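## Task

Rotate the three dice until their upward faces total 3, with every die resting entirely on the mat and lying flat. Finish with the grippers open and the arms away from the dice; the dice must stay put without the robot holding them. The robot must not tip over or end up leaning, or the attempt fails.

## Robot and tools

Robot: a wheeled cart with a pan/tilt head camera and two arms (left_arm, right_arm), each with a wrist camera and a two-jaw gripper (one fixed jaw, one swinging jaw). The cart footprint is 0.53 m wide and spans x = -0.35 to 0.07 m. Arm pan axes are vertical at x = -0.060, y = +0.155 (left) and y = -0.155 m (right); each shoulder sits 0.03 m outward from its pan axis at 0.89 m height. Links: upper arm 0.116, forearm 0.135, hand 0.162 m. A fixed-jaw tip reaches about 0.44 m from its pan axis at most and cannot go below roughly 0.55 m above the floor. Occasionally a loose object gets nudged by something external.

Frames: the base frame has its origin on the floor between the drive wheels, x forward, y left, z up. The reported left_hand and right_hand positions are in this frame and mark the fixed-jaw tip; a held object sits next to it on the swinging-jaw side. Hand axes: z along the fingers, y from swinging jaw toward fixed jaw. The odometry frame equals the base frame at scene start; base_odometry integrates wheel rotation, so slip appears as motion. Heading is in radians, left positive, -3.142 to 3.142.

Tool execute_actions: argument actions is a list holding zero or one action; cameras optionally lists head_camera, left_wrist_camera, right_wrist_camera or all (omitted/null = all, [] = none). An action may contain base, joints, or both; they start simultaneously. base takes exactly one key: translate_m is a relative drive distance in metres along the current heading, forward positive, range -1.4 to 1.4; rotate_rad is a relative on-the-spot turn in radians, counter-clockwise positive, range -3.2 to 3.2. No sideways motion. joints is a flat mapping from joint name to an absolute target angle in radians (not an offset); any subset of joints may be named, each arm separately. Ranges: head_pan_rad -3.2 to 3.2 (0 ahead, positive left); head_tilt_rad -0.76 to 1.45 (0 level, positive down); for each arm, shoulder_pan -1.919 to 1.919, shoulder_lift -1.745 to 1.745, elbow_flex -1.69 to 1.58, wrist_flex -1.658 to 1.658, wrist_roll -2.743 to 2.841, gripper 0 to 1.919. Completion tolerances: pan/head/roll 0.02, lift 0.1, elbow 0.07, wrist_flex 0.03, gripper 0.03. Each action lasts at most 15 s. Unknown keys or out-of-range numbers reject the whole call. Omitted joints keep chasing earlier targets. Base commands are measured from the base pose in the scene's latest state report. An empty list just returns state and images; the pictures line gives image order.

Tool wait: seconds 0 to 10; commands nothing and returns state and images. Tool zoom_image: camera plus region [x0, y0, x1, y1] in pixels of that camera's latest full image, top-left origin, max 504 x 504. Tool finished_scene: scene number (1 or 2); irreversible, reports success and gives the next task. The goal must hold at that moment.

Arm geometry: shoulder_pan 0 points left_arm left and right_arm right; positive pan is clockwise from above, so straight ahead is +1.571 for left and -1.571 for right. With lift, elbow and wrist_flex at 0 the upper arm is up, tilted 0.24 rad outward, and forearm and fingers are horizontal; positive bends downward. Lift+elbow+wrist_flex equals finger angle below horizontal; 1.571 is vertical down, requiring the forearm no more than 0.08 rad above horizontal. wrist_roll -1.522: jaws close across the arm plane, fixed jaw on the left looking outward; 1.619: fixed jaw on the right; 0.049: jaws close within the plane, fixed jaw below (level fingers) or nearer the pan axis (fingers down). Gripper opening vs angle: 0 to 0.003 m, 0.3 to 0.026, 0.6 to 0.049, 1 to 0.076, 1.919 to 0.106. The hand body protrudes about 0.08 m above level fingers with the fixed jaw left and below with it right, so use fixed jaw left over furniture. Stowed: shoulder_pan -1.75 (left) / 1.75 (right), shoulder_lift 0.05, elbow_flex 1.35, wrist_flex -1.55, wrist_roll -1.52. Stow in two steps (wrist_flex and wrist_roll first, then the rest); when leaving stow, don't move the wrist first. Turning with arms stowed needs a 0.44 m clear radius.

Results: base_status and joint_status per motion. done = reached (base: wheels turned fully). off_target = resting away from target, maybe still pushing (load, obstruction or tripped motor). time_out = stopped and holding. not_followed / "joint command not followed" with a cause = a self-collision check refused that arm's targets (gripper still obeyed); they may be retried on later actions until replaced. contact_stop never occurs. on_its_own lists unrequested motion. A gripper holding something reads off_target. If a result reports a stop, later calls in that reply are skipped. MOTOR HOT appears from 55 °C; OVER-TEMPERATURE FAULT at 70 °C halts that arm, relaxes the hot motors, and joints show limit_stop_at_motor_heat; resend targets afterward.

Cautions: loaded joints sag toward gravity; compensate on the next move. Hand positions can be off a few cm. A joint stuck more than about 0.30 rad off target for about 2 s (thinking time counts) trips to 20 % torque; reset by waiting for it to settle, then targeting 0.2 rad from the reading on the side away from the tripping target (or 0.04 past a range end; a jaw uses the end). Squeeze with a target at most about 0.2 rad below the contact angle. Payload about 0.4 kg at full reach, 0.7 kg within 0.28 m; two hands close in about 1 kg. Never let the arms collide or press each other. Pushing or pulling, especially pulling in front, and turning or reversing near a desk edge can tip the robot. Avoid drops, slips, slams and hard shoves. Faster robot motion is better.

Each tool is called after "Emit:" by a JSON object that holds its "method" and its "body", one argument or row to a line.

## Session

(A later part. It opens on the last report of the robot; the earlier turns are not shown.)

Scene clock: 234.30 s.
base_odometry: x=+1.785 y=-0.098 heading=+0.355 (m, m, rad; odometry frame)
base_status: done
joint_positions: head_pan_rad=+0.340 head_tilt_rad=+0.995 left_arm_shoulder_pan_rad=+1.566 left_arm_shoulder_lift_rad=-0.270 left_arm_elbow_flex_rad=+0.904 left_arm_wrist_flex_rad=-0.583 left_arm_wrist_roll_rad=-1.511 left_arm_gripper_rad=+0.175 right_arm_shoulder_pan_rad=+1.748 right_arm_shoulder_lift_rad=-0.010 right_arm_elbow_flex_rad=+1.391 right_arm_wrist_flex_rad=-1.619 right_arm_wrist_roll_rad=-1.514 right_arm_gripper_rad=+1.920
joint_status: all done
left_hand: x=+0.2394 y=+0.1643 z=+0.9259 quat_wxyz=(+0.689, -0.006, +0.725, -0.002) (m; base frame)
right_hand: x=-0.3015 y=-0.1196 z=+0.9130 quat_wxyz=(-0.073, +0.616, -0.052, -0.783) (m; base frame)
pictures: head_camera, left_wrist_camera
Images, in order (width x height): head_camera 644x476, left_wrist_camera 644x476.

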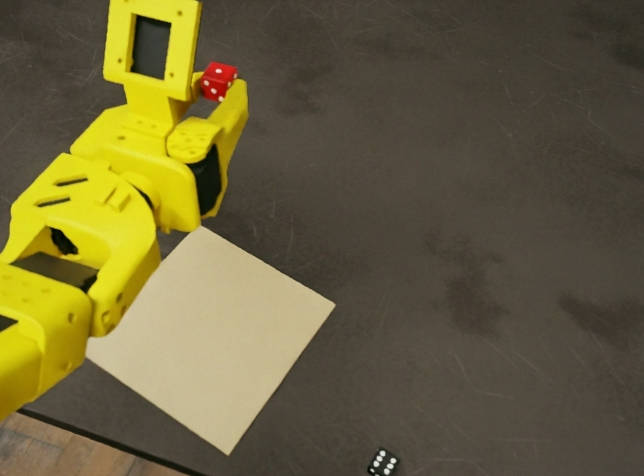

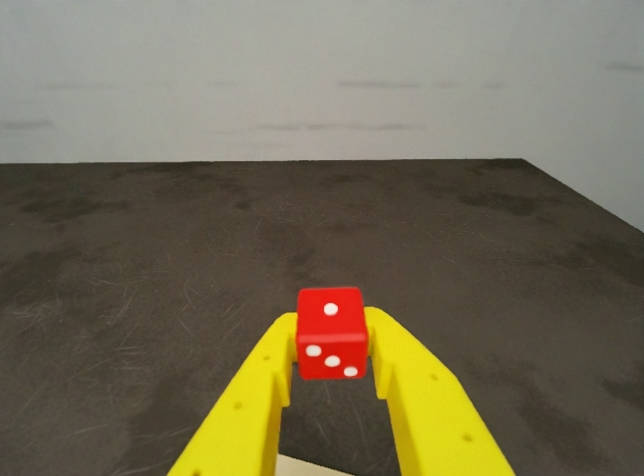

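Emit:
{"method": "execute_actions", "body": {
  "actions": [
    {"base": {"translate_m": -0.08}, "joints": {"left_arm_shoulder_lift_rad": 0.85, "left_arm_elbow_flex_rad": 0.4, "left_arm_wrist_flex_rad": -1.03, "head_pan_rad": 0.3, "head_tilt_rad": 0.9}}
  ],
  "cameras": ["head_camera", "left_wrist_camera"]
}}

Scene clock: 246.80 s.
base_odometry: x=+1.710 y=-0.126 heading=+0.359 (m, m, rad; odometry frame)
base_status: done
joint_positions: head_pan_rad=+0.310 head_tilt_rad=+0.915 left_arm_shoulder_pan_rad=+1.566 left_arm_shoulder_lift_rad=+0.863 left_arm_elbow_flex_rad=+0.427 left_arm_wrist_flex_rad=-1.014 left_arm_wrist_roll_rad=-1.511 left_arm_gripper_rad=+0.175 right_arm_shoulder_pan_rad=+1.748 right_arm_shoulder_lift_rad=-0.010 right_arm_elbow_flex_rad=+1.391 right_arm_wrist_flex_rad=-1.619 right_arm_wrist_roll_rad=-1.514 right_arm_gripper_rad=+1.920
joint_status: all done
left_hand: x=+0.2708 y=+0.1644 z=+0.7737 quat_wxyz=(+0.603, -0.006, +0.798, -0.002) (m; base frame)
right_hand: x=-0.3015 y=-0.1196 z=+0.9130 quat_wxyz=(-0.073, +0.616, -0.052, -0.783) (m; base frame)
pictures: head_camera, left_wrist_camera
Images, in order (width x height): head_camera 644x476, left_wrist_camera 644x476.

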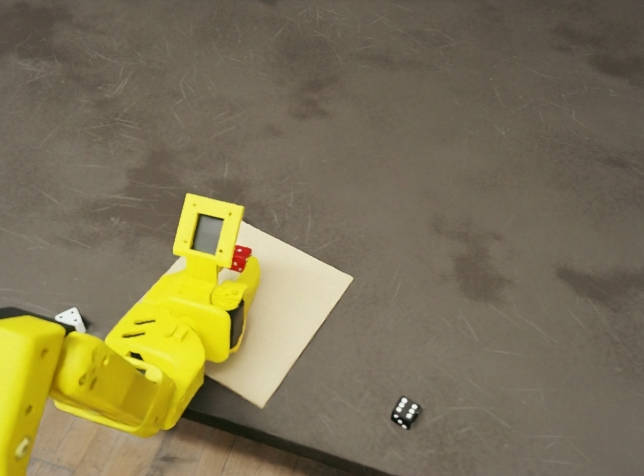

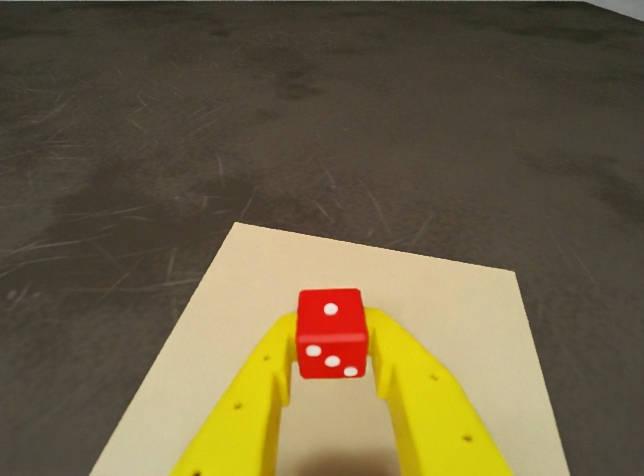

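Emit:
{"method": "execute_actions", "body": {
  "actions": [
    {"joints": {"left_arm_shoulder_pan_rad": 1.53, "left_arm_shoulder_lift_rad": 1.08, "left_arm_elbow_flex_rad": 0.247, "left_arm_wrist_flex_rad": -1.135}}
  ],
  "cameras": ["head_camera", "left_wrist_camera"]
}}

Scene clock: 258.07 s.
base_odometry: x=+1.710 y=-0.126 heading=+0.359 (m, m, rad; odometry frame)
base_status: not commanded
joint_positions: head_pan_rad=+0.310 head_tilt_rad=+0.915 left_arm_shoulder_pan_rad=+1.540 left_arm_shoulder_lift_rad=+1.095 left_arm_elbow_flex_rad=+0.272 left_arm_wrist_flex_rad=-1.119 left_arm_wrist_roll_rad=-1.511 left_arm_gripper_rad=+0.175 right_arm_shoulder_pan_rad=+1.748 right_arm_shoulder_lift_rad=-0.010 right_arm_elbow_flex_rad=+1.391 right_arm_wrist_flex_rad=-1.619 right_arm_wrist_roll_rad=-1.514 right_arm_gripper_rad=+1.920
joint_status: all done
left_hand: x=+0.2708 y=+0.1731 z=+0.7499 quat_wxyz=(+0.614, -0.017, +0.789, +0.006) (m; base frame)
right_hand: x=-0.3015 y=-0.1196 z=+0.9130 quat_wxyz=(-0.073, +0.616, -0.052, -0.783) (m; base frame)
pictures: head_camera, left_wrist_camera
Images, in order (width x height): head_camera 644x476, left_wrist_camera 644x476.

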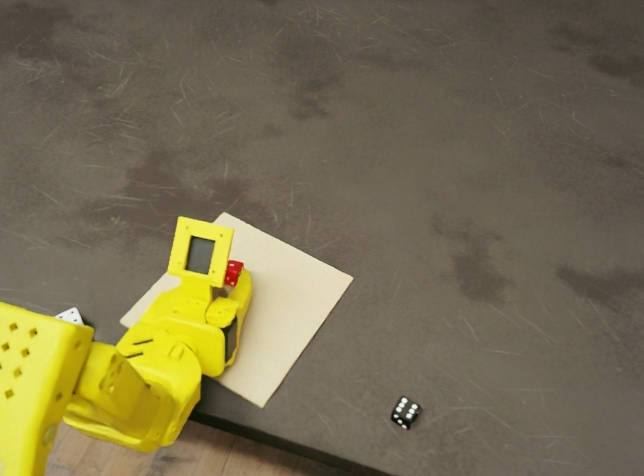

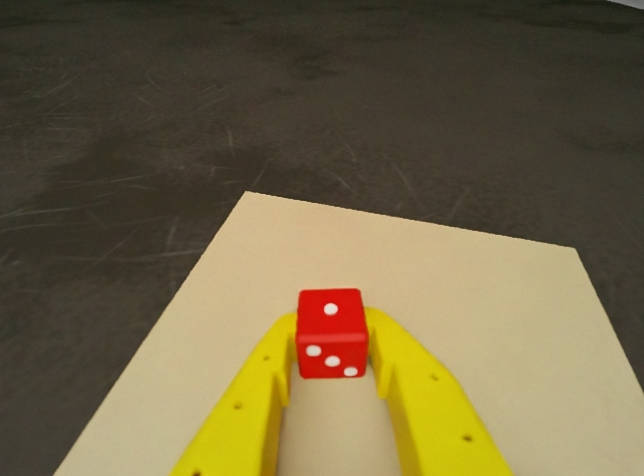

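Emit:
{"method": "execute_actions", "body": {
  "actions": [
    {"joints": {"left_arm_shoulder_lift_rad": 1.18, "left_arm_elbow_flex_rad": 0.163, "left_arm_wrist_flex_rad": -1.15}}
  ],
  "cameras": ["head_camera", "left_wrist_camera"]
}}

Scene clock: 261.33 s.
base_odometry: x=+1.710 y=-0.126 heading=+0.359 (m, m, rad; odometry frame)
base_status: not commanded
joint_positions: head_pan_rad=+0.310 head_tilt_rad=+0.915 left_arm_shoulder_pan_rad=+1.540 left_arm_shoulder_lift_rad=+1.185 left_arm_elbow_flex_rad=+0.183 left_arm_wrist_flex_rad=-1.142 left_arm_wrist_roll_rad=-1.511 left_arm_gripper_rad=+0.175 right_arm_shoulder_pan_rad=+1.748 right_arm_shoulder_lift_rad=-0.010 right_arm_elbow_flex_rad=+1.391 right_arm_wrist_flex_rad=-1.619 right_arm_wrist_roll_rad=-1.514 right_arm_gripper_rad=+1.920
joint_status: all done
left_hand: x=+0.2734 y=+0.1732 z=+0.7429 quat_wxyz=(+0.623, -0.016, +0.782, +0.006) (m; base frame)
right_hand: x=-0.3015 y=-0.1196 z=+0.9130 quat_wxyz=(-0.073, +0.616, -0.052, -0.783) (m; base frame)
pictures: head_camera, left_wrist_camera
Images, in order (width x height): head_camera 644x476, left_wrist_camera 644x476.

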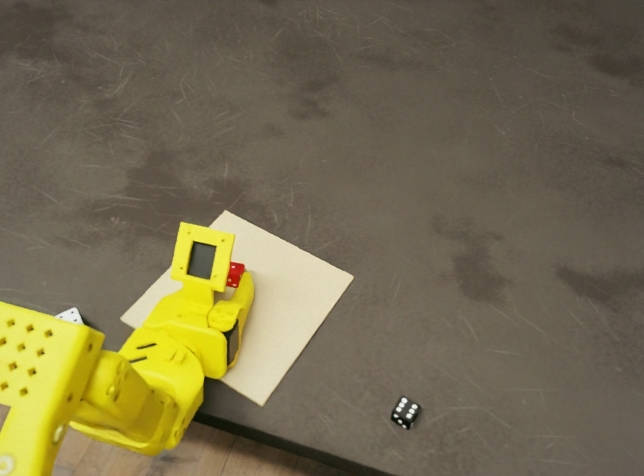

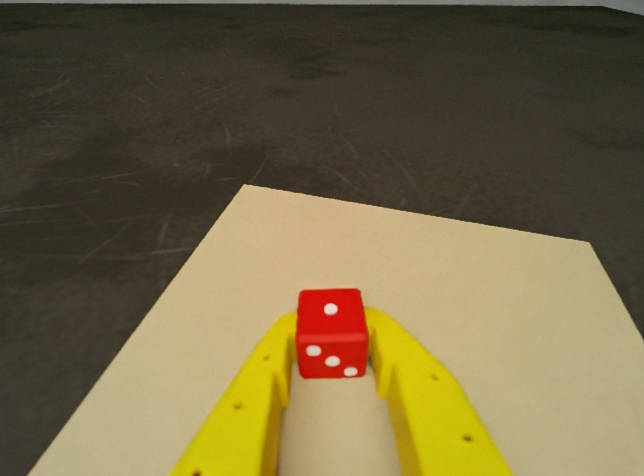

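Emit:
{"method": "execute_actions", "body": {
  "actions": [
    {"joints": {"left_arm_gripper_rad": 0.5}}
  ],
  "cameras": ["head_camera", "left_wrist_camera"]
}}

Scene clock: 270.43 s.
base_odometry: x=+1.710 y=-0.126 heading=+0.359 (m, m, rad; odometry frame)
base_status: not commanded
joint_positions: head_pan_rad=+0.310 head_tilt_rad=+0.915 left_arm_shoulder_pan_rad=+1.540 left_arm_shoulder_lift_rad=+1.191 left_arm_elbow_flex_rad=+0.183 left_arm_wrist_flex_rad=-1.142 left_arm_wrist_roll_rad=-1.511 left_arm_gripper_rad=+0.491 right_arm_shoulder_pan_rad=+1.748 right_arm_shoulder_lift_rad=-0.010 right_arm_elbow_flex_rad=+1.391 right_arm_wrist_flex_rad=-1.619 right_arm_wrist_roll_rad=-1.514 right_arm_gripper_rad=+1.920
joint_status: all done
left_hand: x=+0.2725 y=+0.1731 z=+0.7410 quat_wxyz=(+0.620, -0.016, +0.784, +0.006) (m; base frame)
right_hand: x=-0.3015 y=-0.1196 z=+0.9130 quat_wxyz=(-0.073, +0.616, -0.052, -0.783) (m; base frame)
pictures: head_camera, left_wrist_camera
Images, in order (width x height): head_camera 644x476, left_wrist_camera 644x476.

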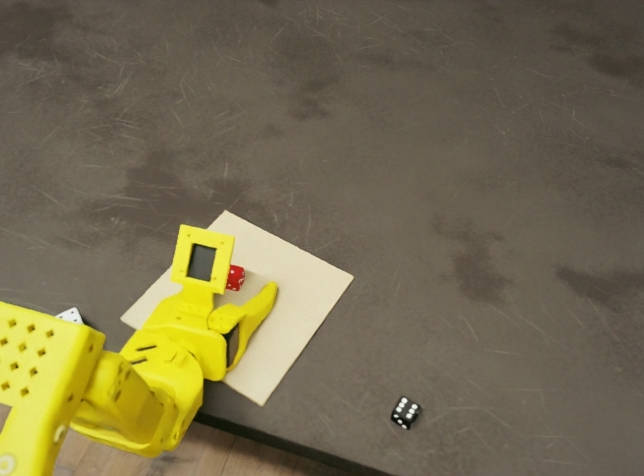

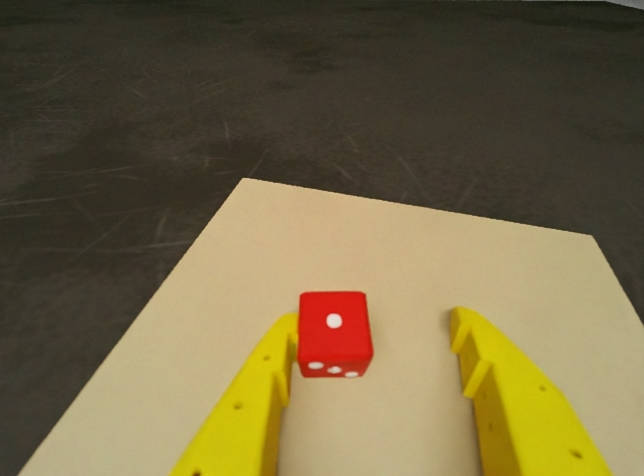

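Emit:
{"method": "execute_actions", "body": {
  "actions": [
    {"joints": {"left_arm_shoulder_lift_rad": 0.8, "left_arm_elbow_flex_rad": 0.42, "left_arm_wrist_flex_rad": -1.0}}
  ],
  "cameras": ["head_camera"]
}}

Scene clock: 289.97 s.
base_odometry: x=+1.710 y=-0.126 heading=+0.359 (m, m, rad; odometry frame)
base_status: not commanded
joint_positions: head_pan_rad=+0.310 head_tilt_rad=+0.915 left_arm_shoulder_pan_rad=+1.540 left_arm_shoulder_lift_rad=+0.846 left_arm_elbow_flex_rad=+0.419 left_arm_wrist_flex_rad=-1.002 left_arm_wrist_roll_rad=-1.511 left_arm_gripper_rad=+0.492 right_arm_shoulder_pan_rad=+1.748 right_arm_shoulder_lift_rad=-0.010 right_arm_elbow_flex_rad=+1.391 right_arm_wrist_flex_rad=-1.619 right_arm_wrist_roll_rad=-1.514 right_arm_gripper_rad=+1.920
joint_status: all done
left_hand: x=+0.2732 y=+0.1732 z=+0.7784 quat_wxyz=(+0.608, -0.017, +0.794, +0.006) (m; base frame)
right_hand: x=-0.3015 y=-0.1196 z=+0.9130 quat_wxyz=(-0.073, +0.616, -0.052, -0.783) (m; base frame)
pictures: head_camera
Images, in order (width x height): head_camera 644x476.

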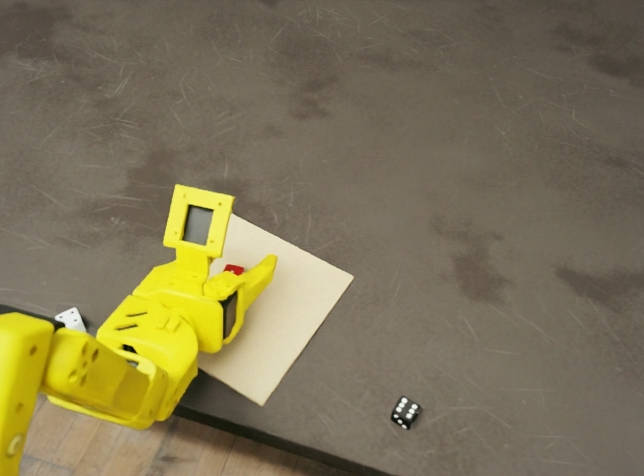

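Emit:
{"method": "execute_actions", "body": {
  "actions": [
    {"base": {"rotate_rad": -0.4}, "joints": {"left_arm_shoulder_pan_rad": 1.85, "left_arm_shoulder_lift_rad": 0.56, "left_arm_elbow_flex_rad": -0.5, "left_arm_wrist_flex_rad": 1.46, "left_arm_wrist_roll_rad": -1.52, "left_arm_gripper_rad": 0.6, "head_pan_rad": 0.35, "head_tilt_rad": 1.0}}
  ],
  "cameras": ["head_camera", "left_wrist_camera"]
}}

Scene clock: 302.17 s.
base_odometry: x=+1.709 y=-0.126 heading=-0.040 (m, m, rad; odometry frame)
base_status: done
joint_positions: head_pan_rad=+0.340 head_tilt_rad=+0.995 left_arm_shoulder_pan_rad=+1.842 left_arm_shoulder_lift_rad=+0.610 left_arm_elbow_flex_rad=-0.464 left_arm_wrist_flex_rad=+1.452 left_arm_wrist_roll_rad=-1.513 left_arm_gripper_rad=+0.592 right_arm_shoulder_pan_rad=+1.748 right_arm_shoulder_lift_rad=-0.010 right_arm_elbow_flex_rad=+1.391 right_arm_wrist_flex_rad=-1.619 right_arm_wrist_roll_rad=-1.514 right_arm_gripper_rad=+1.920
joint_status: all done
left_hand: x=+0.1804 y=+0.0962 z=+0.7953 quat_wxyz=(-0.013, +0.131, +0.991, +0.002) (m; base frame)
right_hand: x=-0.3015 y=-0.1196 z=+0.9130 quat_wxyz=(-0.073, +0.616, -0.052, -0.783) (m; base frame)
pictures: head_camera, left_wrist_camera
Images, in order (width x height): head_camera 644x476, left_wrist_camera 644x476.

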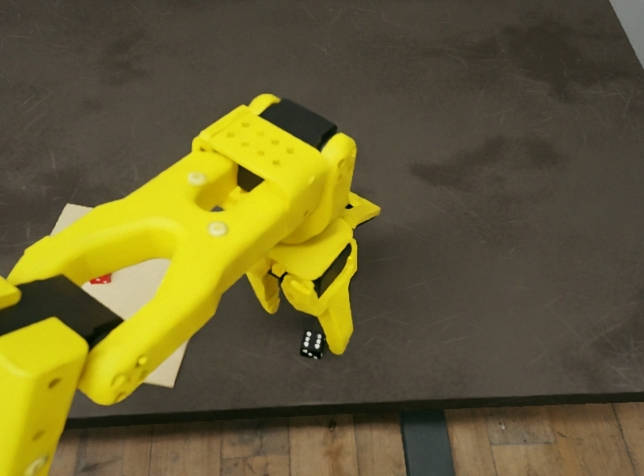

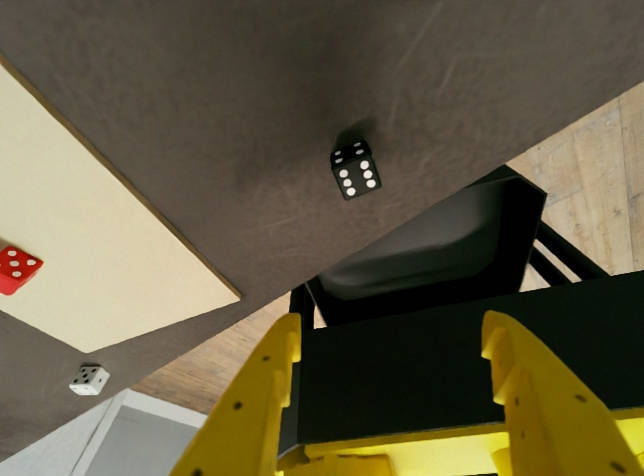

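Emit:
{"method": "execute_actions", "body": {
  "actions": [
    {"joints": {"left_arm_shoulder_pan_rad": 1.895, "left_arm_shoulder_lift_rad": 0.99, "left_arm_elbow_flex_rad": -0.96, "left_arm_wrist_flex_rad": 1.49, "left_arm_wrist_roll_rad": -1.27}}
  ],
  "cameras": ["head_camera", "left_wrist_camera"]
}}

Scene clock: 313.33 s.
base_odometry: x=+1.709 y=-0.126 heading=-0.040 (m, m, rad; odometry frame)
base_status: not commanded
joint_positions: head_pan_rad=+0.340 head_tilt_rad=+0.995 left_arm_shoulder_pan_rad=+1.886 left_arm_shoulder_lift_rad=+1.009 left_arm_elbow_flex_rad=-0.924 left_arm_wrist_flex_rad=+1.483 left_arm_wrist_roll_rad=-1.278 left_arm_gripper_rad=+0.592 right_arm_shoulder_pan_rad=+1.748 right_arm_shoulder_lift_rad=-0.010 right_arm_elbow_flex_rad=+1.391 right_arm_wrist_flex_rad=-1.619 right_arm_wrist_roll_rad=-1.514 right_arm_gripper_rad=+1.920
joint_status: all done
left_hand: x=+0.2027 y=+0.0771 z=+0.7635 quat_wxyz=(+0.002, +0.036, +0.999, +0.000) (m; base frame)
right_hand: x=-0.3015 y=-0.1196 z=+0.9130 quat_wxyz=(-0.073, +0.616, -0.052, -0.783) (m; base frame)
pictures: head_camera, left_wrist_camera
Images, in order (width x height): head_camera 644x476, left_wrist_camera 644x476.

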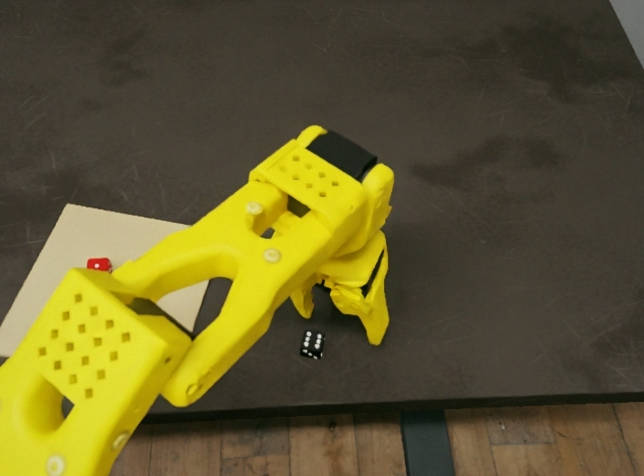

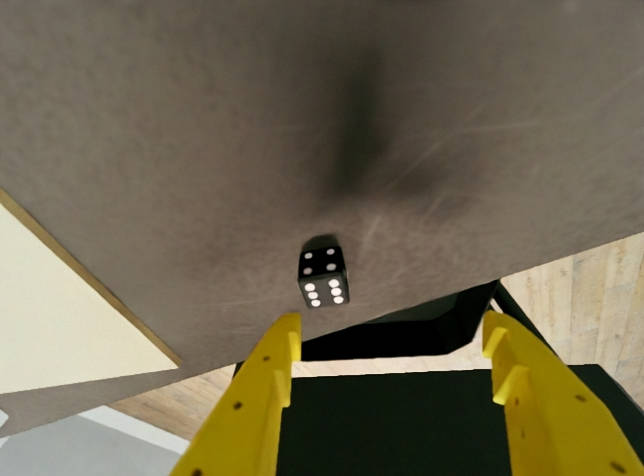

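Emit:
{"method": "execute_actions", "body": {
  "actions": [
    {"joints": {"left_arm_shoulder_pan_rad": 1.84, "left_arm_shoulder_lift_rad": 1.04, "left_arm_elbow_flex_rad": -0.89, "left_arm_wrist_flex_rad": 1.375, "left_arm_wrist_roll_rad": -1.23}}
  ],
  "cameras": ["left_wrist_camera"]
}}

Scene clock: 318.93 s.
base_odometry: x=+1.709 y=-0.126 heading=-0.040 (m, m, rad; odometry frame)
base_status: not commanded
joint_positions: head_pan_rad=+0.340 head_tilt_rad=+0.995 left_arm_shoulder_pan_rad=+1.849 left_arm_shoulder_lift_rad=+1.061 left_arm_elbow_flex_rad=-0.888 left_arm_wrist_flex_rad=+1.383 left_arm_wrist_roll_rad=-1.237 left_arm_gripper_rad=+0.592 right_arm_shoulder_pan_rad=+1.748 right_arm_shoulder_lift_rad=-0.010 right_arm_elbow_flex_rad=+1.391 right_arm_wrist_flex_rad=-1.619 right_arm_wrist_roll_rad=-1.514 right_arm_gripper_rad=+1.920
joint_status: all done
left_hand: x=+0.2073 y=+0.0862 z=+0.7458 quat_wxyz=(+0.007, -0.003, +1.000, -0.002) (m; base frame)
right_hand: x=-0.3015 y=-0.1196 z=+0.9130 quat_wxyz=(-0.073, +0.616, -0.052, -0.783) (m; base frame)
pictures: left_wrist_camera
Images, in order (width x height): left_wrist_camera 644x476.

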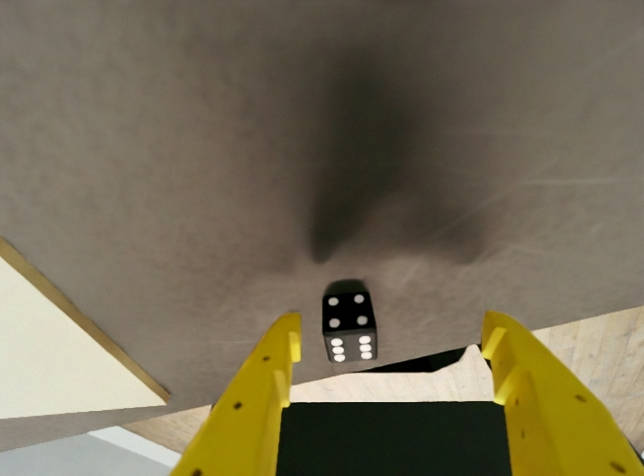

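Emit:
{"method": "execute_actions", "body": {
  "actions": [
    {"joints": {"left_arm_shoulder_lift_rad": 0.987, "left_arm_elbow_flex_rad": -0.69, "left_arm_wrist_flex_rad": 1.24}}
  ],
  "cameras": ["left_wrist_camera"]
}}

Scene clock: 323.63 s.
base_odometry: x=+1.709 y=-0.126 heading=-0.040 (m, m, rad; odometry frame)
base_status: not commanded
joint_positions: head_pan_rad=+0.340 head_tilt_rad=+0.995 left_arm_shoulder_pan_rad=+1.849 left_arm_shoulder_lift_rad=+1.020 left_arm_elbow_flex_rad=-0.693 left_arm_wrist_flex_rad=+1.245 left_arm_wrist_roll_rad=-1.237 left_arm_gripper_rad=+0.592 right_arm_shoulder_pan_rad=+1.748 right_arm_shoulder_lift_rad=-0.010 right_arm_elbow_flex_rad=+1.391 right_arm_wrist_flex_rad=-1.619 right_arm_wrist_roll_rad=-1.514 right_arm_gripper_rad=+1.920
joint_status: all done
left_hand: x=+0.1995 y=+0.0884 z=+0.7302 quat_wxyz=(-0.001, -0.003, +1.000, +0.000) (m; base frame)
right_hand: x=-0.3015 y=-0.1196 z=+0.9130 quat_wxyz=(-0.073, +0.616, -0.052, -0.783) (m; base frame)
pictures: left_wrist_camera
Images, in order (width x height): left_wrist_camera 644x476.

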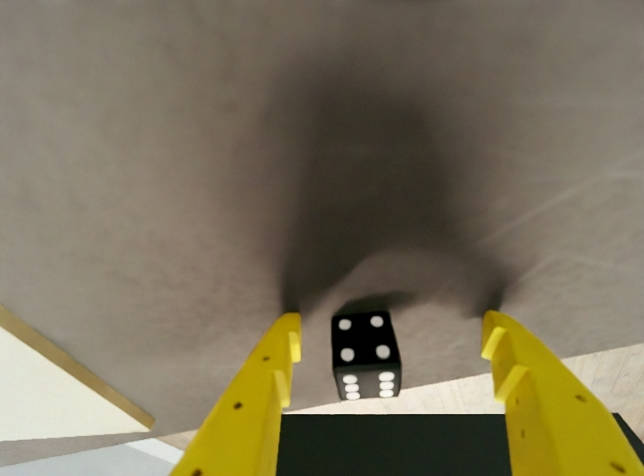

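Emit:
{"method": "execute_actions", "body": {
  "actions": [
    {"joints": {"left_arm_shoulder_lift_rad": 0.885, "left_arm_elbow_flex_rad": -0.525, "left_arm_wrist_flex_rad": 1.175}}
  ],
  "cameras": ["left_wrist_camera"]
}}

Emit:
{"method": "execute_actions", "body": {
  "actions": [
    {"joints": {"left_arm_gripper_rad": 0.05}}
  ],
  "cameras": ["head_camera", "left_wrist_camera"]
}}

Scene clock: 329.87 s.
base_odometry: x=+1.709 y=-0.126 heading=-0.040 (m, m, rad; odometry frame)
base_status: not commanded
joint_positions: head_pan_rad=+0.340 head_tilt_rad=+0.995 left_arm_shoulder_pan_rad=+1.849 left_arm_shoulder_lift_rad=+0.929 left_arm_elbow_flex_rad=-0.526 left_arm_wrist_flex_rad=+1.181 left_arm_wrist_roll_rad=-1.237 left_arm_gripper_rad=+0.592 right_arm_shoulder_pan_rad=+1.748 right_arm_shoulder_lift_rad=-0.010 right_arm_elbow_flex_rad=+1.391 right_arm_wrist_flex_rad=-1.619 right_arm_wrist_roll_rad=-1.514 right_arm_gripper_rad=+1.920
joint_status: all done
left_hand: x=+0.1909 y=+0.0909 z=+0.7303 quat_wxyz=(-0.006, -0.003, +1.000, +0.002) (m; base frame)
right_hand: x=-0.3015 y=-0.1196 z=+0.9130 quat_wxyz=(-0.073, +0.616, -0.052, -0.783) (m; base frame)
pictures: left_wrist_camera
Images, in order (width x height): left_wrist_camera 644x476.

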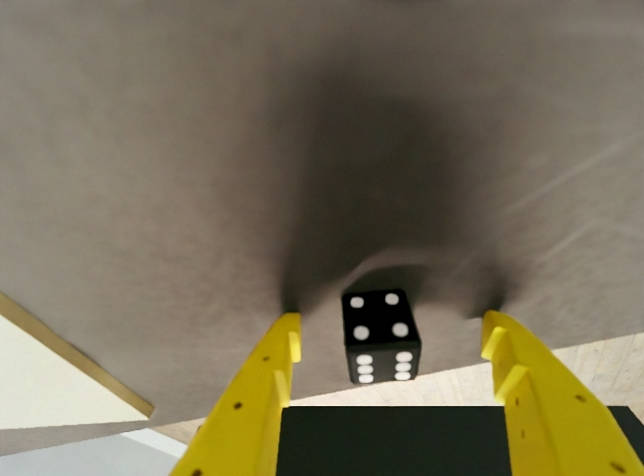

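Scene clock: 330.67 s.
base_odometry: x=+1.709 y=-0.126 heading=-0.040 (m, m, rad; odometry frame)
base_status: not commanded
joint_positions: head_pan_rad=+0.340 head_tilt_rad=+0.995 left_arm_shoulder_pan_rad=+1.849 left_arm_shoulder_lift_rad=+0.920 left_arm_elbow_flex_rad=-0.524 left_arm_wrist_flex_rad=+1.181 left_arm_wrist_roll_rad=-1.237 left_arm_gripper_rad=+0.175 right_arm_shoulder_pan_rad=+1.748 right_arm_shoulder_lift_rad=-0.010 right_arm_elbow_flex_rad=+1.391 right_arm_wrist_flex_rad=-1.619 right_arm_wrist_roll_rad=-1.514 right_arm_gripper_rad=+1.920
joint_status: left_arm_gripper_rad off_target (ended at +0.175, target +0.050)
left_hand: x=+0.1920 y=+0.0906 z=+0.7322 quat_wxyz=(-0.003, -0.003, +1.000, +0.001) (m; base frame)
right_hand: x=-0.3015 y=-0.1196 z=+0.9130 quat_wxyz=(-0.073, +0.616, -0.052, -0.783) (m; base frame)
pictures: head_camera, left_wrist_camera
Images, in order (width x height): head_camera 644x476, left_wrist_camera 644x476.

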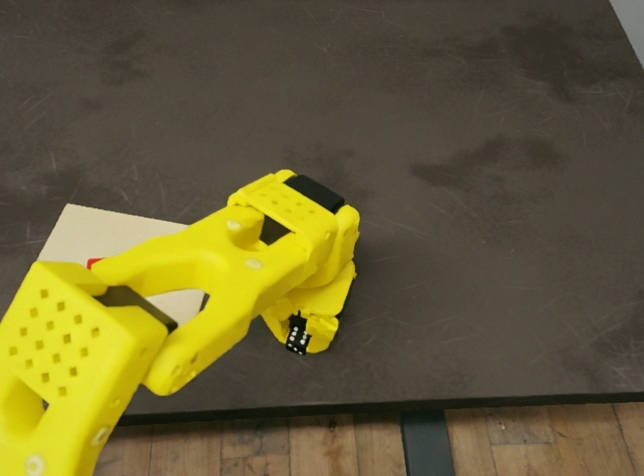

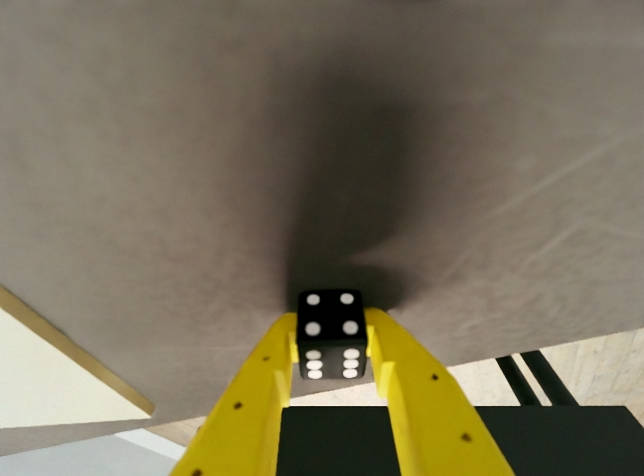

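Emit:
{"method": "execute_actions", "body": {
  "actions": [
    {"joints": {"left_arm_shoulder_lift_rad": 0.6, "left_arm_elbow_flex_rad": -0.5, "left_arm_wrist_flex_rad": 1.45}}
  ],
  "cameras": []
}}

Emit:
{"method": "execute_actions", "body": {
  "actions": [
    {"base": {"translate_m": -0.08}, "joints": {"left_arm_shoulder_pan_rad": 1.75, "left_arm_shoulder_lift_rad": 0.85, "left_arm_elbow_flex_rad": 0.4, "left_arm_wrist_flex_rad": -1.03, "left_arm_wrist_roll_rad": -1.52, "head_tilt_rad": 0.9}}
  ],
  "cameras": ["head_camera", "left_wrist_camera"]
}}

Scene clock: 338.80 s.
base_odometry: x=+1.709 y=-0.126 heading=-0.040 (m, m, rad; odometry frame)
base_status: not commanded
joint_positions: head_pan_rad=+0.340 head_tilt_rad=+0.995 left_arm_shoulder_pan_rad=+1.849 left_arm_shoulder_lift_rad=+0.651 left_arm_elbow_flex_rad=-0.498 left_arm_wrist_flex_rad=+1.443 left_arm_wrist_roll_rad=-1.237 left_arm_gripper_rad=+0.175 right_arm_shoulder_pan_rad=+1.748 right_arm_shoulder_lift_rad=-0.010 right_arm_elbow_flex_rad=+1.391 right_arm_wrist_flex_rad=-1.619 right_arm_wrist_roll_rad=-1.514 right_arm_gripper_rad=+1.920
joint_status: all done
left_hand: x=+0.1809 y=+0.0937 z=+0.7906 quat_wxyz=(-0.012, -0.003, +1.000, +0.004) (m; base frame)
right_hand: x=-0.3015 y=-0.1196 z=+0.9130 quat_wxyz=(-0.073, +0.616, -0.052, -0.783) (m; base frame)
pictures: none
No camera images: the call's "cameras" was empty. Leave "cameras" out to get every camera's image.

Scene clock: 341.17 s.
base_odometry: x=+1.629 y=-0.122 heading=-0.045 (m, m, rad; odometry frame)
base_status: done
joint_positions: head_pan_rad=+0.340 head_tilt_rad=+0.915 left_arm_shoulder_pan_rad=+1.776 left_arm_shoulder_lift_rad=+1.010 left_arm_elbow_flex_rad=+0.530 left_arm_wrist_flex_rad=-0.906 left_arm_wrist_roll_rad=-1.519 left_arm_gripper_rad=+0.175 right_arm_shoulder_pan_rad=+1.748 right_arm_shoulder_lift_rad=-0.010 right_arm_elbow_flex_rad=+1.391 right_arm_wrist_flex_rad=-1.619 right_arm_wrist_roll_rad=-1.514 right_arm_gripper_rad=+1.920
joint_status: left_arm_shoulder_pan_rad off_target (ended at +1.775, target +1.750); left_arm_shoulder_lift_rad off_target (ended at +1.011, target +0.850); left_arm_elbow_flex_rad off_target (ended at +0.530, target +0.400); left_arm_wrist_flex_rad off_target (ended at -0.905, target -1.030); the others done
left_hand: x=+0.2148 y=+0.1058 z=+0.7000 quat_wxyz=(+0.449, +0.090, +0.888, -0.047) (m; base frame)
right_hand: x=-0.3015 y=-0.1196 z=+0.9130 quat_wxyz=(-0.073, +0.616, -0.052, -0.783) (m; base frame)
pictures: head_camera, left_wrist_camera
Images, in order (width x height): head_camera 644x476, left_wrist_camera 644x476.

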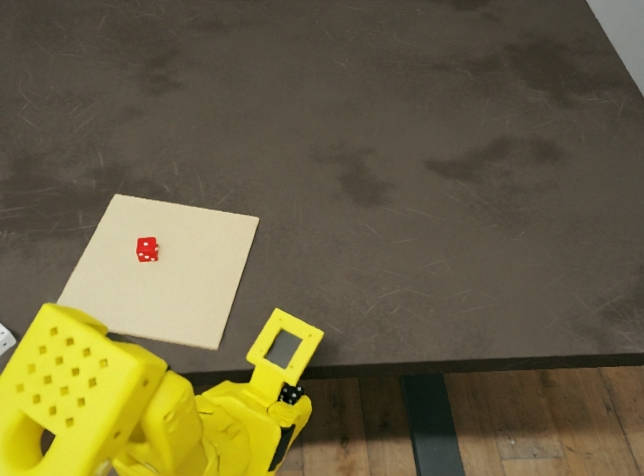

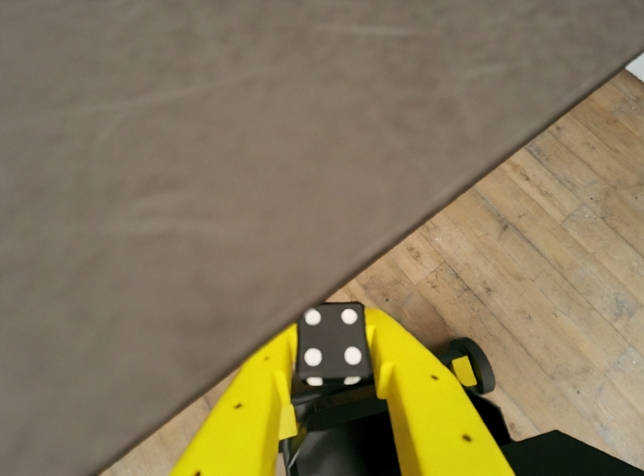

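Emit:
{"method": "execute_actions", "body": {
  "actions": [
    {"base": {"translate_m": -0.07}, "joints": {"left_arm_shoulder_pan_rad": 1.776, "left_arm_shoulder_lift_rad": 1.02, "left_arm_elbow_flex_rad": 0.54, "left_arm_wrist_flex_rad": -0.9}}
  ],
  "cameras": ["head_camera", "left_wrist_camera"]
}}

Scene clock: 346.17 s.
base_odometry: x=+1.559 y=-0.119 heading=-0.048 (m, m, rad; odometry frame)
base_status: done
joint_positions: head_pan_rad=+0.340 head_tilt_rad=+0.915 left_arm_shoulder_pan_rad=+1.783 left_arm_shoulder_lift_rad=+1.030 left_arm_elbow_flex_rad=+0.538 left_arm_wrist_flex_rad=-0.902 left_arm_wrist_roll_rad=-1.519 left_arm_gripper_rad=+0.175 right_arm_shoulder_pan_rad=+1.748 right_arm_shoulder_lift_rad=-0.010 right_arm_elbow_flex_rad=+1.391 right_arm_wrist_flex_rad=-1.619 right_arm_wrist_roll_rad=-1.514 right_arm_gripper_rad=+1.920
joint_status: all done
left_hand: x=+0.2085 y=+0.1049 z=+0.6937 quat_wxyz=(+0.435, +0.094, +0.894, -0.047) (m; base frame)
right_hand: x=-0.3015 y=-0.1196 z=+0.9130 quat_wxyz=(-0.073, +0.616, -0.052, -0.783) (m; base frame)
pictures: head_camera, left_wrist_camera
Images, in order (width x height): head_camera 644x476, left_wrist_camera 644x476.

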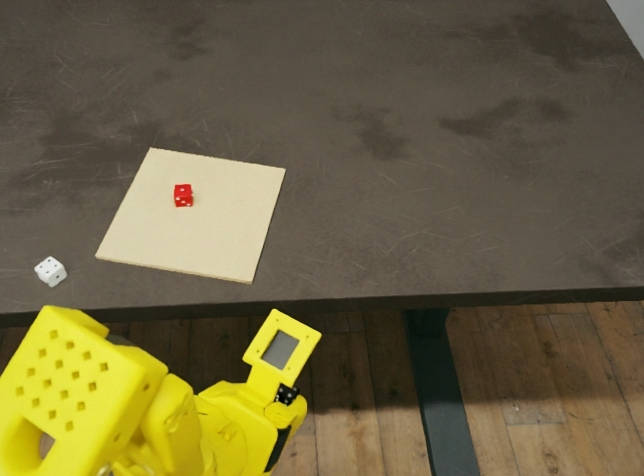

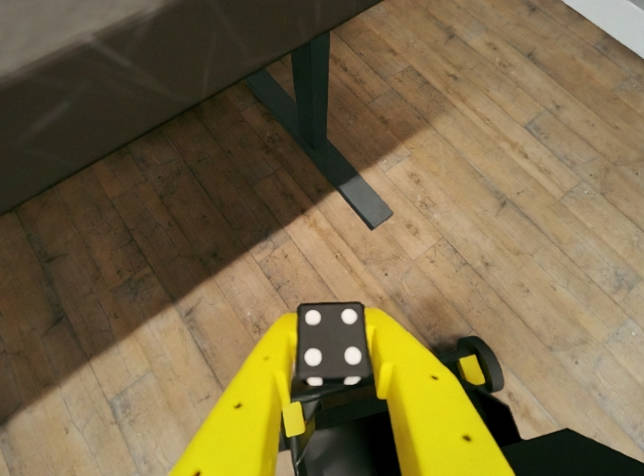

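Emit:
{"method": "execute_actions", "body": {
  "actions": [
    {"joints": {"left_arm_shoulder_pan_rad": 1.75, "left_arm_shoulder_lift_rad": 0.3, "left_arm_elbow_flex_rad": 0.7, "left_arm_wrist_flex_rad": -0.8}}
  ],
  "cameras": []
}}

Emit:
{"method": "execute_actions", "body": {
  "actions": [
    {"base": {"translate_m": 0.08}}
  ],
  "cameras": ["head_camera", "left_wrist_camera"]
}}

Scene clock: 351.70 s.
base_odometry: x=+1.559 y=-0.119 heading=-0.048 (m, m, rad; odometry frame)
base_status: not commanded
joint_positions: head_pan_rad=+0.340 head_tilt_rad=+0.915 left_arm_shoulder_pan_rad=+1.760 left_arm_shoulder_lift_rad=+0.342 left_arm_elbow_flex_rad=+0.700 left_arm_wrist_flex_rad=-0.801 left_arm_wrist_roll_rad=-1.519 left_arm_gripper_rad=+0.175 right_arm_shoulder_pan_rad=+1.748 right_arm_shoulder_lift_rad=-0.010 right_arm_elbow_flex_rad=+1.391 right_arm_wrist_flex_rad=-1.619 right_arm_wrist_roll_rad=-1.514 right_arm_gripper_rad=+1.920
joint_status: all done
left_hand: x=+0.2586 y=+0.1017 z=+0.8384 quat_wxyz=(+0.614, +0.073, +0.783, -0.059) (m; base frame)
right_hand: x=-0.3015 y=-0.1196 z=+0.9130 quat_wxyz=(-0.073, +0.616, -0.052, -0.783) (m; base frame)
pictures: none
No camera images: the call's "cameras" was empty. Leave "cameras" out to get every camera's image.

Scene clock: 352.97 s.
base_odometry: x=+1.639 y=-0.123 heading=-0.047 (m, m, rad; odometry frame)
base_status: done
joint_positions: head_pan_rad=+0.340 head_tilt_rad=+0.915 left_arm_shoulder_pan_rad=+1.760 left_arm_shoulder_lift_rad=+0.342 left_arm_elbow_flex_rad=+0.702 left_arm_wrist_flex_rad=-0.801 left_arm_wrist_roll_rad=-1.519 left_arm_gripper_rad=+0.175 right_arm_shoulder_pan_rad=+1.748 right_arm_shoulder_lift_rad=-0.010 right_arm_elbow_flex_rad=+1.391 right_arm_wrist_flex_rad=-1.619 right_arm_wrist_roll_rad=-1.514 right_arm_gripper_rad=+1.920
joint_status: not commanded
left_hand: x=+0.2584 y=+0.1018 z=+0.8380 quat_wxyz=(+0.614, +0.073, +0.784, -0.059) (m; base frame)
right_hand: x=-0.3015 y=-0.1196 z=+0.9130 quat_wxyz=(-0.073, +0.616, -0.052, -0.783) (m; base frame)
pictures: head_camera, left_wrist_camera
Images, in order (width x height): head_camera 644x476, left_wrist_camera 644x476.

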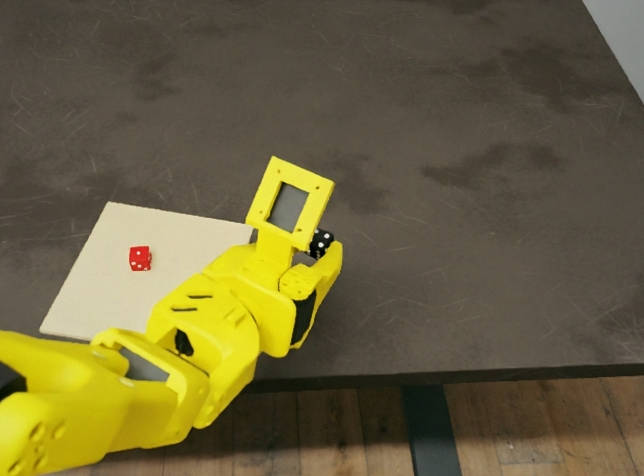

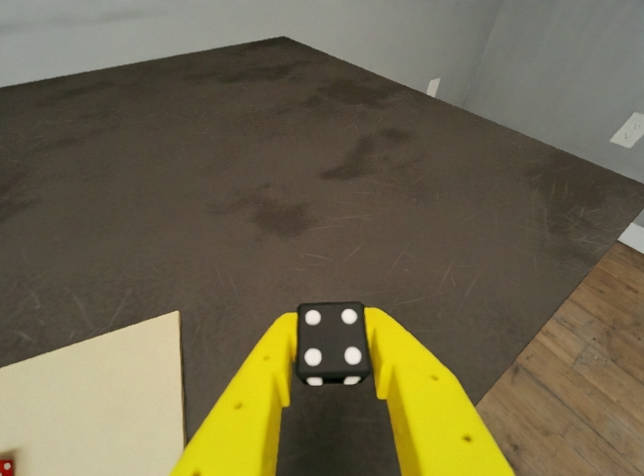

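Emit:
{"method": "execute_actions", "body": {
  "actions": [
    {"joints": {"left_arm_shoulder_lift_rad": 0.75, "left_arm_elbow_flex_rad": 0.425, "left_arm_wrist_flex_rad": -0.78}}
  ],
  "cameras": ["head_camera", "left_wrist_camera"]
}}

Scene clock: 361.90 s.
base_odometry: x=+1.639 y=-0.123 heading=-0.047 (m, m, rad; odometry frame)
base_status: not commanded
joint_positions: head_pan_rad=+0.340 head_tilt_rad=+0.915 left_arm_shoulder_pan_rad=+1.760 left_arm_shoulder_lift_rad=+0.763 left_arm_elbow_flex_rad=+0.453 left_arm_wrist_flex_rad=-0.781 left_arm_wrist_roll_rad=-1.519 left_arm_gripper_rad=+0.175 right_arm_shoulder_pan_rad=+1.748 right_arm_shoulder_lift_rad=-0.010 right_arm_elbow_flex_rad=+1.391 right_arm_wrist_flex_rad=-1.619 right_arm_wrist_roll_rad=-1.514 right_arm_gripper_rad=+1.920
joint_status: all done
left_hand: x=+0.2612 y=+0.1012 z=+0.7633 quat_wxyz=(+0.535, +0.079, +0.839, -0.052) (m; base frame)
right_hand: x=-0.3015 y=-0.1196 z=+0.9130 quat_wxyz=(-0.073, +0.616, -0.052, -0.783) (m; base frame)
pictures: head_camera, left_wrist_camera
Images, in order (width x height): head_camera 644x476, left_wrist_camera 644x476.

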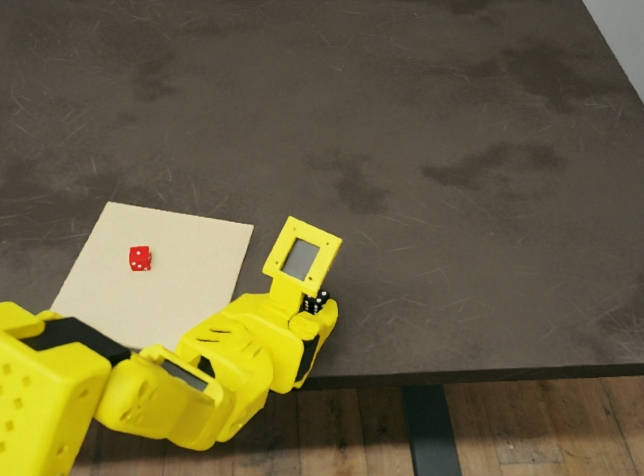

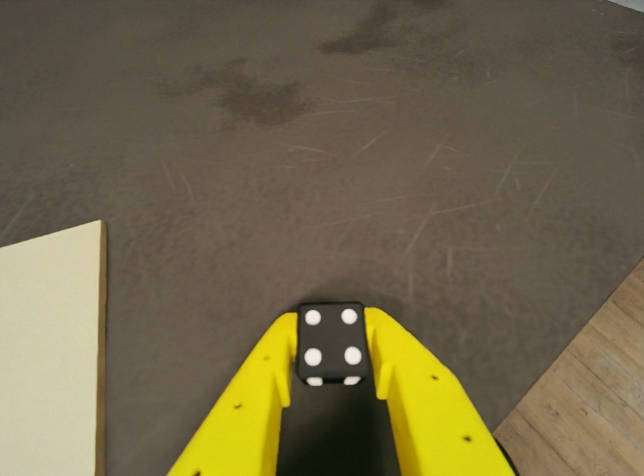

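Emit:
{"method": "execute_actions", "body": {
  "actions": [
    {"joints": {"left_arm_shoulder_lift_rad": 0.935, "left_arm_elbow_flex_rad": 0.315, "left_arm_wrist_flex_rad": -0.85}}
  ],
  "cameras": ["left_wrist_camera"]
}}

Scene clock: 367.67 s.
base_odometry: x=+1.639 y=-0.123 heading=-0.047 (m, m, rad; odometry frame)
base_status: not commanded
joint_positions: head_pan_rad=+0.340 head_tilt_rad=+0.915 left_arm_shoulder_pan_rad=+1.760 left_arm_shoulder_lift_rad=+0.948 left_arm_elbow_flex_rad=+0.341 left_arm_wrist_flex_rad=-0.835 left_arm_wrist_roll_rad=-1.519 left_arm_gripper_rad=+0.175 right_arm_shoulder_pan_rad=+1.748 right_arm_shoulder_lift_rad=-0.010 right_arm_elbow_flex_rad=+1.391 right_arm_wrist_flex_rad=-1.619 right_arm_wrist_roll_rad=-1.514 right_arm_gripper_rad=+1.920
joint_status: all done
left_hand: x=+0.2605 y=+0.1014 z=+0.7383 quat_wxyz=(+0.528, +0.079, +0.844, -0.051) (m; base frame)
right_hand: x=-0.3015 y=-0.1196 z=+0.9130 quat_wxyz=(-0.073, +0.616, -0.052, -0.783) (m; base frame)
pictures: left_wrist_camera
Images, in order (width x height): left_wrist_camera 644x476.

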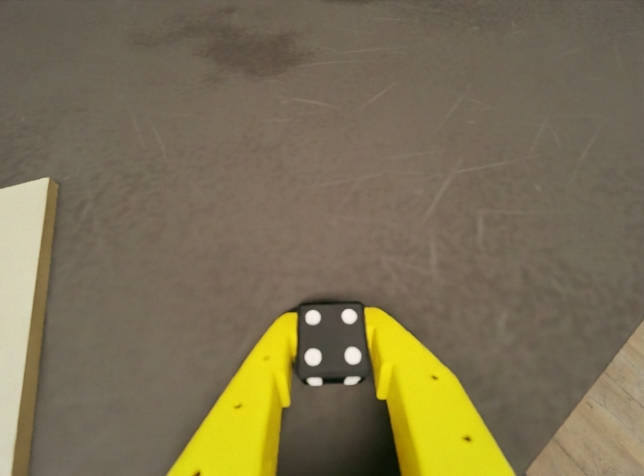

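Emit:
{"method": "execute_actions", "body": {
  "actions": [
    {"joints": {"left_arm_shoulder_lift_rad": 1.003, "left_arm_elbow_flex_rad": 0.268, "left_arm_wrist_flex_rad": -0.875}}
  ],
  "cameras": ["left_wrist_camera"]
}}

Scene clock: 372.47 s.
base_odometry: x=+1.639 y=-0.123 heading=-0.047 (m, m, rad; odometry frame)
base_status: not commanded
joint_positions: head_pan_rad=+0.340 head_tilt_rad=+0.915 left_arm_shoulder_pan_rad=+1.760 left_arm_shoulder_lift_rad=+1.004 left_arm_elbow_flex_rad=+0.284 left_arm_wrist_flex_rad=-0.870 left_arm_wrist_roll_rad=-1.519 left_arm_gripper_rad=+0.175 right_arm_shoulder_pan_rad=+1.748 right_arm_shoulder_lift_rad=-0.010 right_arm_elbow_flex_rad=+1.391 right_arm_wrist_flex_rad=-1.619 right_arm_wrist_roll_rad=-1.514 right_arm_gripper_rad=+1.920
joint_status: all done
left_hand: x=+0.2651 y=+0.1005 z=+0.7372 quat_wxyz=(+0.542, +0.078, +0.835, -0.052) (m; base frame)
right_hand: x=-0.3015 y=-0.1196 z=+0.9130 quat_wxyz=(-0.073, +0.616, -0.052, -0.783) (m; base frame)
pictures: left_wrist_camera
Images, in order (width x height): left_wrist_camera 644x476.

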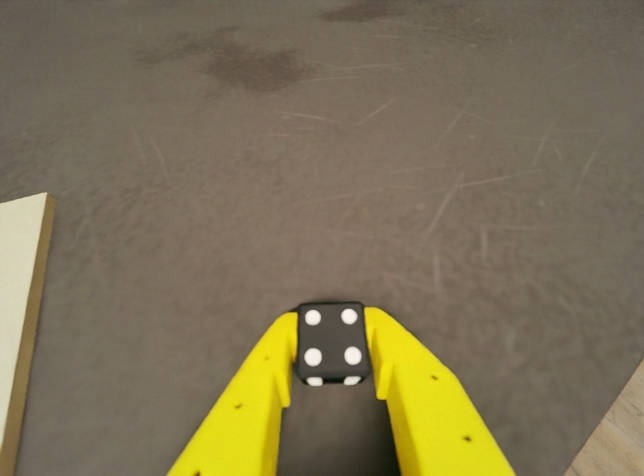

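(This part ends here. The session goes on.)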